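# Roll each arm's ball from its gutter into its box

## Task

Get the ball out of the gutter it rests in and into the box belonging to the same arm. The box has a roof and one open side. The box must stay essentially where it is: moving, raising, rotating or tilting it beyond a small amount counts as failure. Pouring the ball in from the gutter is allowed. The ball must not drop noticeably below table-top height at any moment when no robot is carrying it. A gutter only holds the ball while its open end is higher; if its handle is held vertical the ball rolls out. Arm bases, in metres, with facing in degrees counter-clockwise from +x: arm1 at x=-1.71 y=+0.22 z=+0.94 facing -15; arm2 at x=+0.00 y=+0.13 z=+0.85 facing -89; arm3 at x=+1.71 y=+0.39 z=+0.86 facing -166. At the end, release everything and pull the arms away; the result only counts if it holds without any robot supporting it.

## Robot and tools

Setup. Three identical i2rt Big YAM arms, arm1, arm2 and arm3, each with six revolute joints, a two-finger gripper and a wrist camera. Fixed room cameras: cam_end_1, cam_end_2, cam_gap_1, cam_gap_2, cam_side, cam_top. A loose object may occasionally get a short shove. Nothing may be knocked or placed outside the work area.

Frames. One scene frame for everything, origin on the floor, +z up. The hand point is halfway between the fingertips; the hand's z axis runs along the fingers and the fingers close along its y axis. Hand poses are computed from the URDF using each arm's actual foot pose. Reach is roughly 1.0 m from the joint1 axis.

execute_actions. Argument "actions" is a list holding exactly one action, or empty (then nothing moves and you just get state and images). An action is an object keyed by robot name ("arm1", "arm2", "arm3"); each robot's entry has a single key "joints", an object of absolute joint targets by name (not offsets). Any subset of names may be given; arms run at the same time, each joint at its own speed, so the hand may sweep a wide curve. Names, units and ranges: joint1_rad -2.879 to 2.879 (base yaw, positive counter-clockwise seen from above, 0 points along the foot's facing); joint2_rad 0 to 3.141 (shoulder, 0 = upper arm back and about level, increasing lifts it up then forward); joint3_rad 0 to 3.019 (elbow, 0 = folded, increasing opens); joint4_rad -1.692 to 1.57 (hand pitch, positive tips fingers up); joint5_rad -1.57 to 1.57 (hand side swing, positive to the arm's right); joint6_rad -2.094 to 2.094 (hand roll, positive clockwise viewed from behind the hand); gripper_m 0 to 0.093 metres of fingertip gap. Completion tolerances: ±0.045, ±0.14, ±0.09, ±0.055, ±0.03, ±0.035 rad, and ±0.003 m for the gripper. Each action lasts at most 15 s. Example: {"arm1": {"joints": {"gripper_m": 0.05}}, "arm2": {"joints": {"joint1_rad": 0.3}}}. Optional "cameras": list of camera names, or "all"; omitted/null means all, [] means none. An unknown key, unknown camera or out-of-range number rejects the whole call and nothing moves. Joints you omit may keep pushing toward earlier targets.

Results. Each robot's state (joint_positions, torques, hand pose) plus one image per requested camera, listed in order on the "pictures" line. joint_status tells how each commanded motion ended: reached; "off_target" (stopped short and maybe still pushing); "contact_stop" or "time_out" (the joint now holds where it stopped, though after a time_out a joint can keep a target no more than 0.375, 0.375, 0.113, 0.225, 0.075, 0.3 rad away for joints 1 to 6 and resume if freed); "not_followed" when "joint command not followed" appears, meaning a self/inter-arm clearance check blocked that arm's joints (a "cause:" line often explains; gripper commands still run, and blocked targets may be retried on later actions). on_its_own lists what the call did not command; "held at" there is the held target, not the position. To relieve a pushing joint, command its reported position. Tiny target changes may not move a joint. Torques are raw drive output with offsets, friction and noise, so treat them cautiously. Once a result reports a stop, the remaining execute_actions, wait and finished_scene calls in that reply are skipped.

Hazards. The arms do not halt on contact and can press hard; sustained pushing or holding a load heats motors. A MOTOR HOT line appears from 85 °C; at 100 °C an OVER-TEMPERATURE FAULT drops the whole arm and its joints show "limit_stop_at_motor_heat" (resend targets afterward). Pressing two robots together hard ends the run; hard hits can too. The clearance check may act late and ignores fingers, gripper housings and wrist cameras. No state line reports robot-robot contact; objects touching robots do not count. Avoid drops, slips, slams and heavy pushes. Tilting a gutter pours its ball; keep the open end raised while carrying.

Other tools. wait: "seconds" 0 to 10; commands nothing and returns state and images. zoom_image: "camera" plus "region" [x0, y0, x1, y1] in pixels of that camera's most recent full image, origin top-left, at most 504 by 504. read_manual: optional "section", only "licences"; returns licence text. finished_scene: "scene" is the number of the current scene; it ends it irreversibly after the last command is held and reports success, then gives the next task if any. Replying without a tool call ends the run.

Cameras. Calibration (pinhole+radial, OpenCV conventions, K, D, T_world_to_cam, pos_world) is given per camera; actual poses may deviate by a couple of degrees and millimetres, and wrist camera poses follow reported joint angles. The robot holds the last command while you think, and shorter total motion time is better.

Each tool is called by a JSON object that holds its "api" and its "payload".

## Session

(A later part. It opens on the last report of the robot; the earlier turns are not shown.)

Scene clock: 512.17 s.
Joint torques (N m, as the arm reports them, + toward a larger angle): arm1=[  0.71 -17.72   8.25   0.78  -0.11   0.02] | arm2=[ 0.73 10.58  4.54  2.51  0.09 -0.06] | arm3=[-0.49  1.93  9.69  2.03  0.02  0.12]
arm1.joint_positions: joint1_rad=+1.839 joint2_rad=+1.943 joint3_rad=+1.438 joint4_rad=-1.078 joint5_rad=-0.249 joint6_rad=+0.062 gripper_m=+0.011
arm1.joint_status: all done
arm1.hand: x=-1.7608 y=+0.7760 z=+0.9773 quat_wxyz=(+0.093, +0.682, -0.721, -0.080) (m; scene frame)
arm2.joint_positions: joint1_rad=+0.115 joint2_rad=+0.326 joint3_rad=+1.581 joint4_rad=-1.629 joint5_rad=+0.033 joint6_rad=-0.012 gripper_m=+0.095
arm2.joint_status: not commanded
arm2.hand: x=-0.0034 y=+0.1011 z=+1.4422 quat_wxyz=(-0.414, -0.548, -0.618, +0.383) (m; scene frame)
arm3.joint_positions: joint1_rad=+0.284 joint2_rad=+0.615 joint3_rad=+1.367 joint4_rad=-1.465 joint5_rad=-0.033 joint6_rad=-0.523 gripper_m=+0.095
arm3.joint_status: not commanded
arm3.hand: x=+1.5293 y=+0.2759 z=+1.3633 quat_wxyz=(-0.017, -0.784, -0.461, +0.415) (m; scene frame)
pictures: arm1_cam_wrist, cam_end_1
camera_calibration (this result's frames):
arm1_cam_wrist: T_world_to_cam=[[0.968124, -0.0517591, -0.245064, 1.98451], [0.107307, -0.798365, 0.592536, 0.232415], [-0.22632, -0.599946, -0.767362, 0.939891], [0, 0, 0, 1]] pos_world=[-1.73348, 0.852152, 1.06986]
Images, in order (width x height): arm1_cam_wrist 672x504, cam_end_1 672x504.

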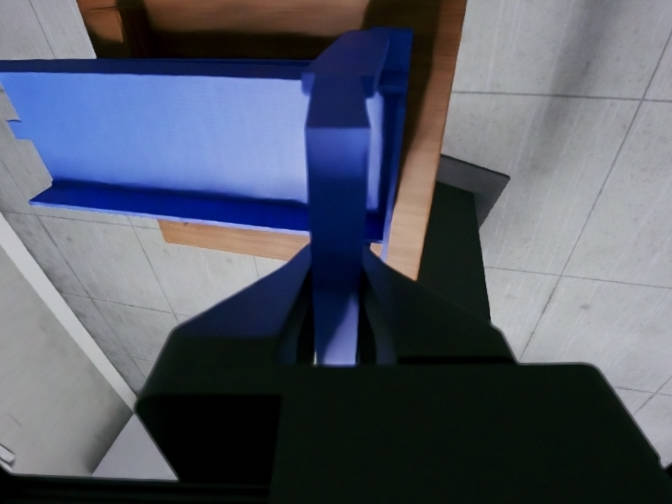

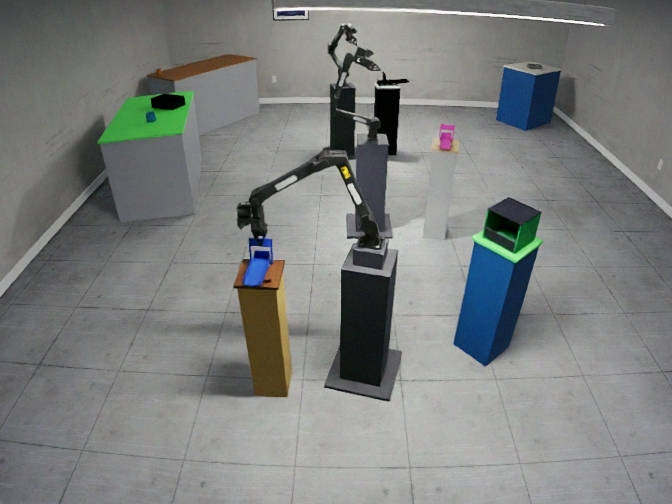

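{"api": "execute_actions", "payload": {"actions": [{"arm1": {"joints": {"gripper_m": 0.07}}}], "cameras": []}}

{"api": "execute_actions", "payload": {"actions": [{"arm1": {"joints": {"joint2_rad": 1.70, "joint3_rad": 1.70, "joint4_rad": -1.45}}}], "cameras": ["arm1_cam_wrist", "cam_end_1", "cam_side"]}}

{"api": "zoom_image", "payload": {"camera": "cam_end_1", "region": [430, 170, 560, 280]}}

Scene clock: 517.37 s.
Joint torques (N m, as the arm reports them, + toward a larger angle): arm1=[  0.68 -18.15   8.25   0.82  -0.13   0.02] | arm2=[ 0.68 10.31  4.5   2.48  0.05 -0.06] | arm3=[-0.48  2.06  9.8   1.94  0.03  0.12]
arm1.joint_positions: joint1_rad=+1.839 joint2_rad=+1.943 joint3_rad=+1.438 joint4_rad=-1.078 joint5_rad=-0.249 joint6_rad=+0.062 gripper_m=+0.070
arm1.joint_status: all done
arm1.hand: x=-1.7607 y=+0.7761 z=+0.9777 quat_wxyz=(+0.093, +0.682, -0.721, -0.080) (m; scene frame)
arm2.joint_positions: joint1_rad=+0.115 joint2_rad=+0.326 joint3_rad=+1.581 joint4_rad=-1.629 joint5_rad=+0.033 joint6_rad=-0.012 gripper_m=+0.095
arm2.joint_status: not commanded
arm2.hand: x=-0.0034 y=+0.1011 z=+1.4422 quat_wxyz=(-0.414, -0.548, -0.618, +0.383) (m; scene frame)
arm3.joint_positions: joint1_rad=+0.284 joint2_rad=+0.615 joint3_rad=+1.367 joint4_rad=-1.465 joint5_rad=-0.033 joint6_rad=-0.523 gripper_m=+0.095
arm3.joint_status: not commanded
arm3.hand: x=+1.5293 y=+0.2759 z=+1.3633 quat_wxyz=(-0.017, -0.784, -0.461, +0.415) (m; scene frame)
pictures: none
No camera images: the call's "cameras" was empty. Leave "cameras" out to get every camera's image.

Scene clock: 518.87 s.
Joint torques (N m, as the arm reports them, + toward a larger angle): arm1=[  0.74 -14.89  10.45  -0.35  -0.12   0.02] | arm2=[ 0.67 10.25  4.52  2.56  0.06 -0.04] | arm3=[-0.55  2.22  9.77  1.98  0.03  0.11]
arm1.joint_positions: joint1_rad=+1.839 joint2_rad=+1.689 joint3_rad=+1.689 joint4_rad=-1.433 joint5_rad=-0.249 joint6_rad=+0.062 gripper_m=+0.070
arm1.joint_status: all done
arm1.hand: x=-1.7614 y=+0.7705 z=+1.2044 quat_wxyz=(+0.043, +0.687, -0.713, -0.134) (m; scene frame)
arm2.joint_positions: joint1_rad=+0.115 joint2_rad=+0.326 joint3_rad=+1.581 joint4_rad=-1.629 joint5_rad=+0.033 joint6_rad=-0.012 gripper_m=+0.095
arm2.joint_status: not commanded
arm2.hand: x=-0.0034 y=+0.1011 z=+1.4422 quat_wxyz=(-0.414, -0.548, -0.618, +0.383) (m; scene frame)
arm3.joint_positions: joint1_rad=+0.284 joint2_rad=+0.615 joint3_rad=+1.367 joint4_rad=-1.465 joint5_rad=-0.033 joint6_rad=-0.523 gripper_m=+0.095
arm3.joint_status: not commanded
arm3.hand: x=+1.5293 y=+0.2759 z=+1.3633 quat_wxyz=(-0.017, -0.784, -0.461, +0.415) (m; scene frame)
pictures: arm1_cam_wrist, cam_end_1, cam_side
camera_calibration (this result's frames):
arm1_cam_wrist: T_world_to_cam=[[0.967978, -0.0141975, -0.250634, 2.01796], [0.108024, -0.877678, 0.466917, 0.307199], [-0.226605, -0.47904, -0.84804, 1.11416], [0, 0, 0, 1]] pos_world=[-1.73405, 0.831997, 1.30718]
Images, in order (width x height): arm1_cam_wrist 672x504, cam_end_1 672x504, cam_side 672x504.

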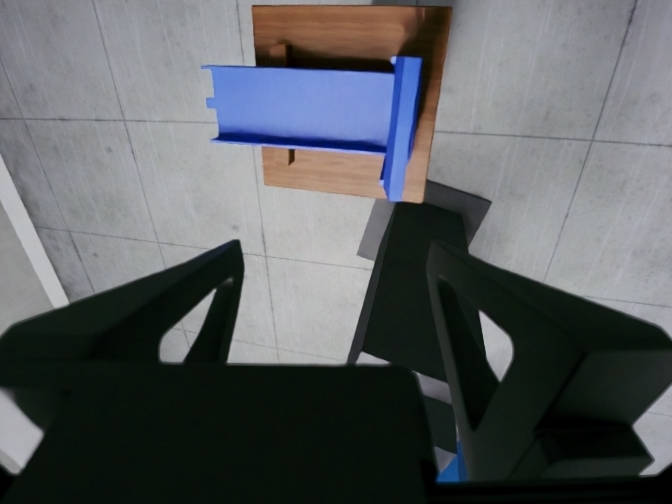

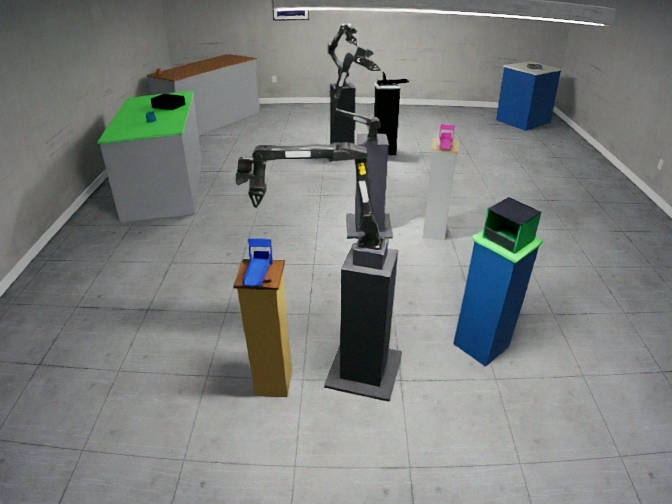

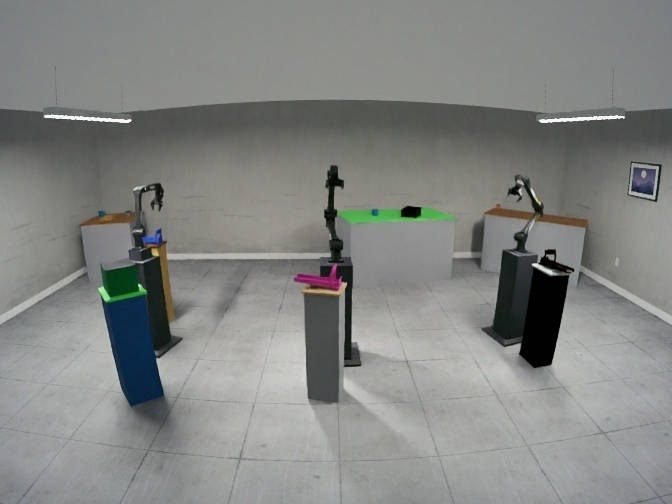

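Region (430, 170, 560, 280) of cam_end_1's 672x504 image, scaled by 3.877, with more detail than that image has; it fills the top 426 rows of this view, and the rest is white.

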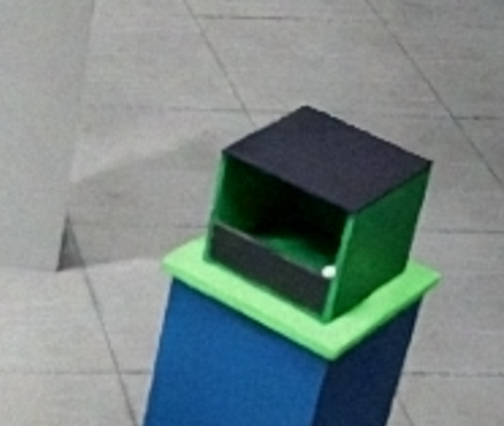

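The ball is in the box, the gutter is back on its table and the arm is clear, so I'm ending scene 1.

{"api": "finished_scene", "payload": {"scene": 1}}

The scene is finished: the task was done.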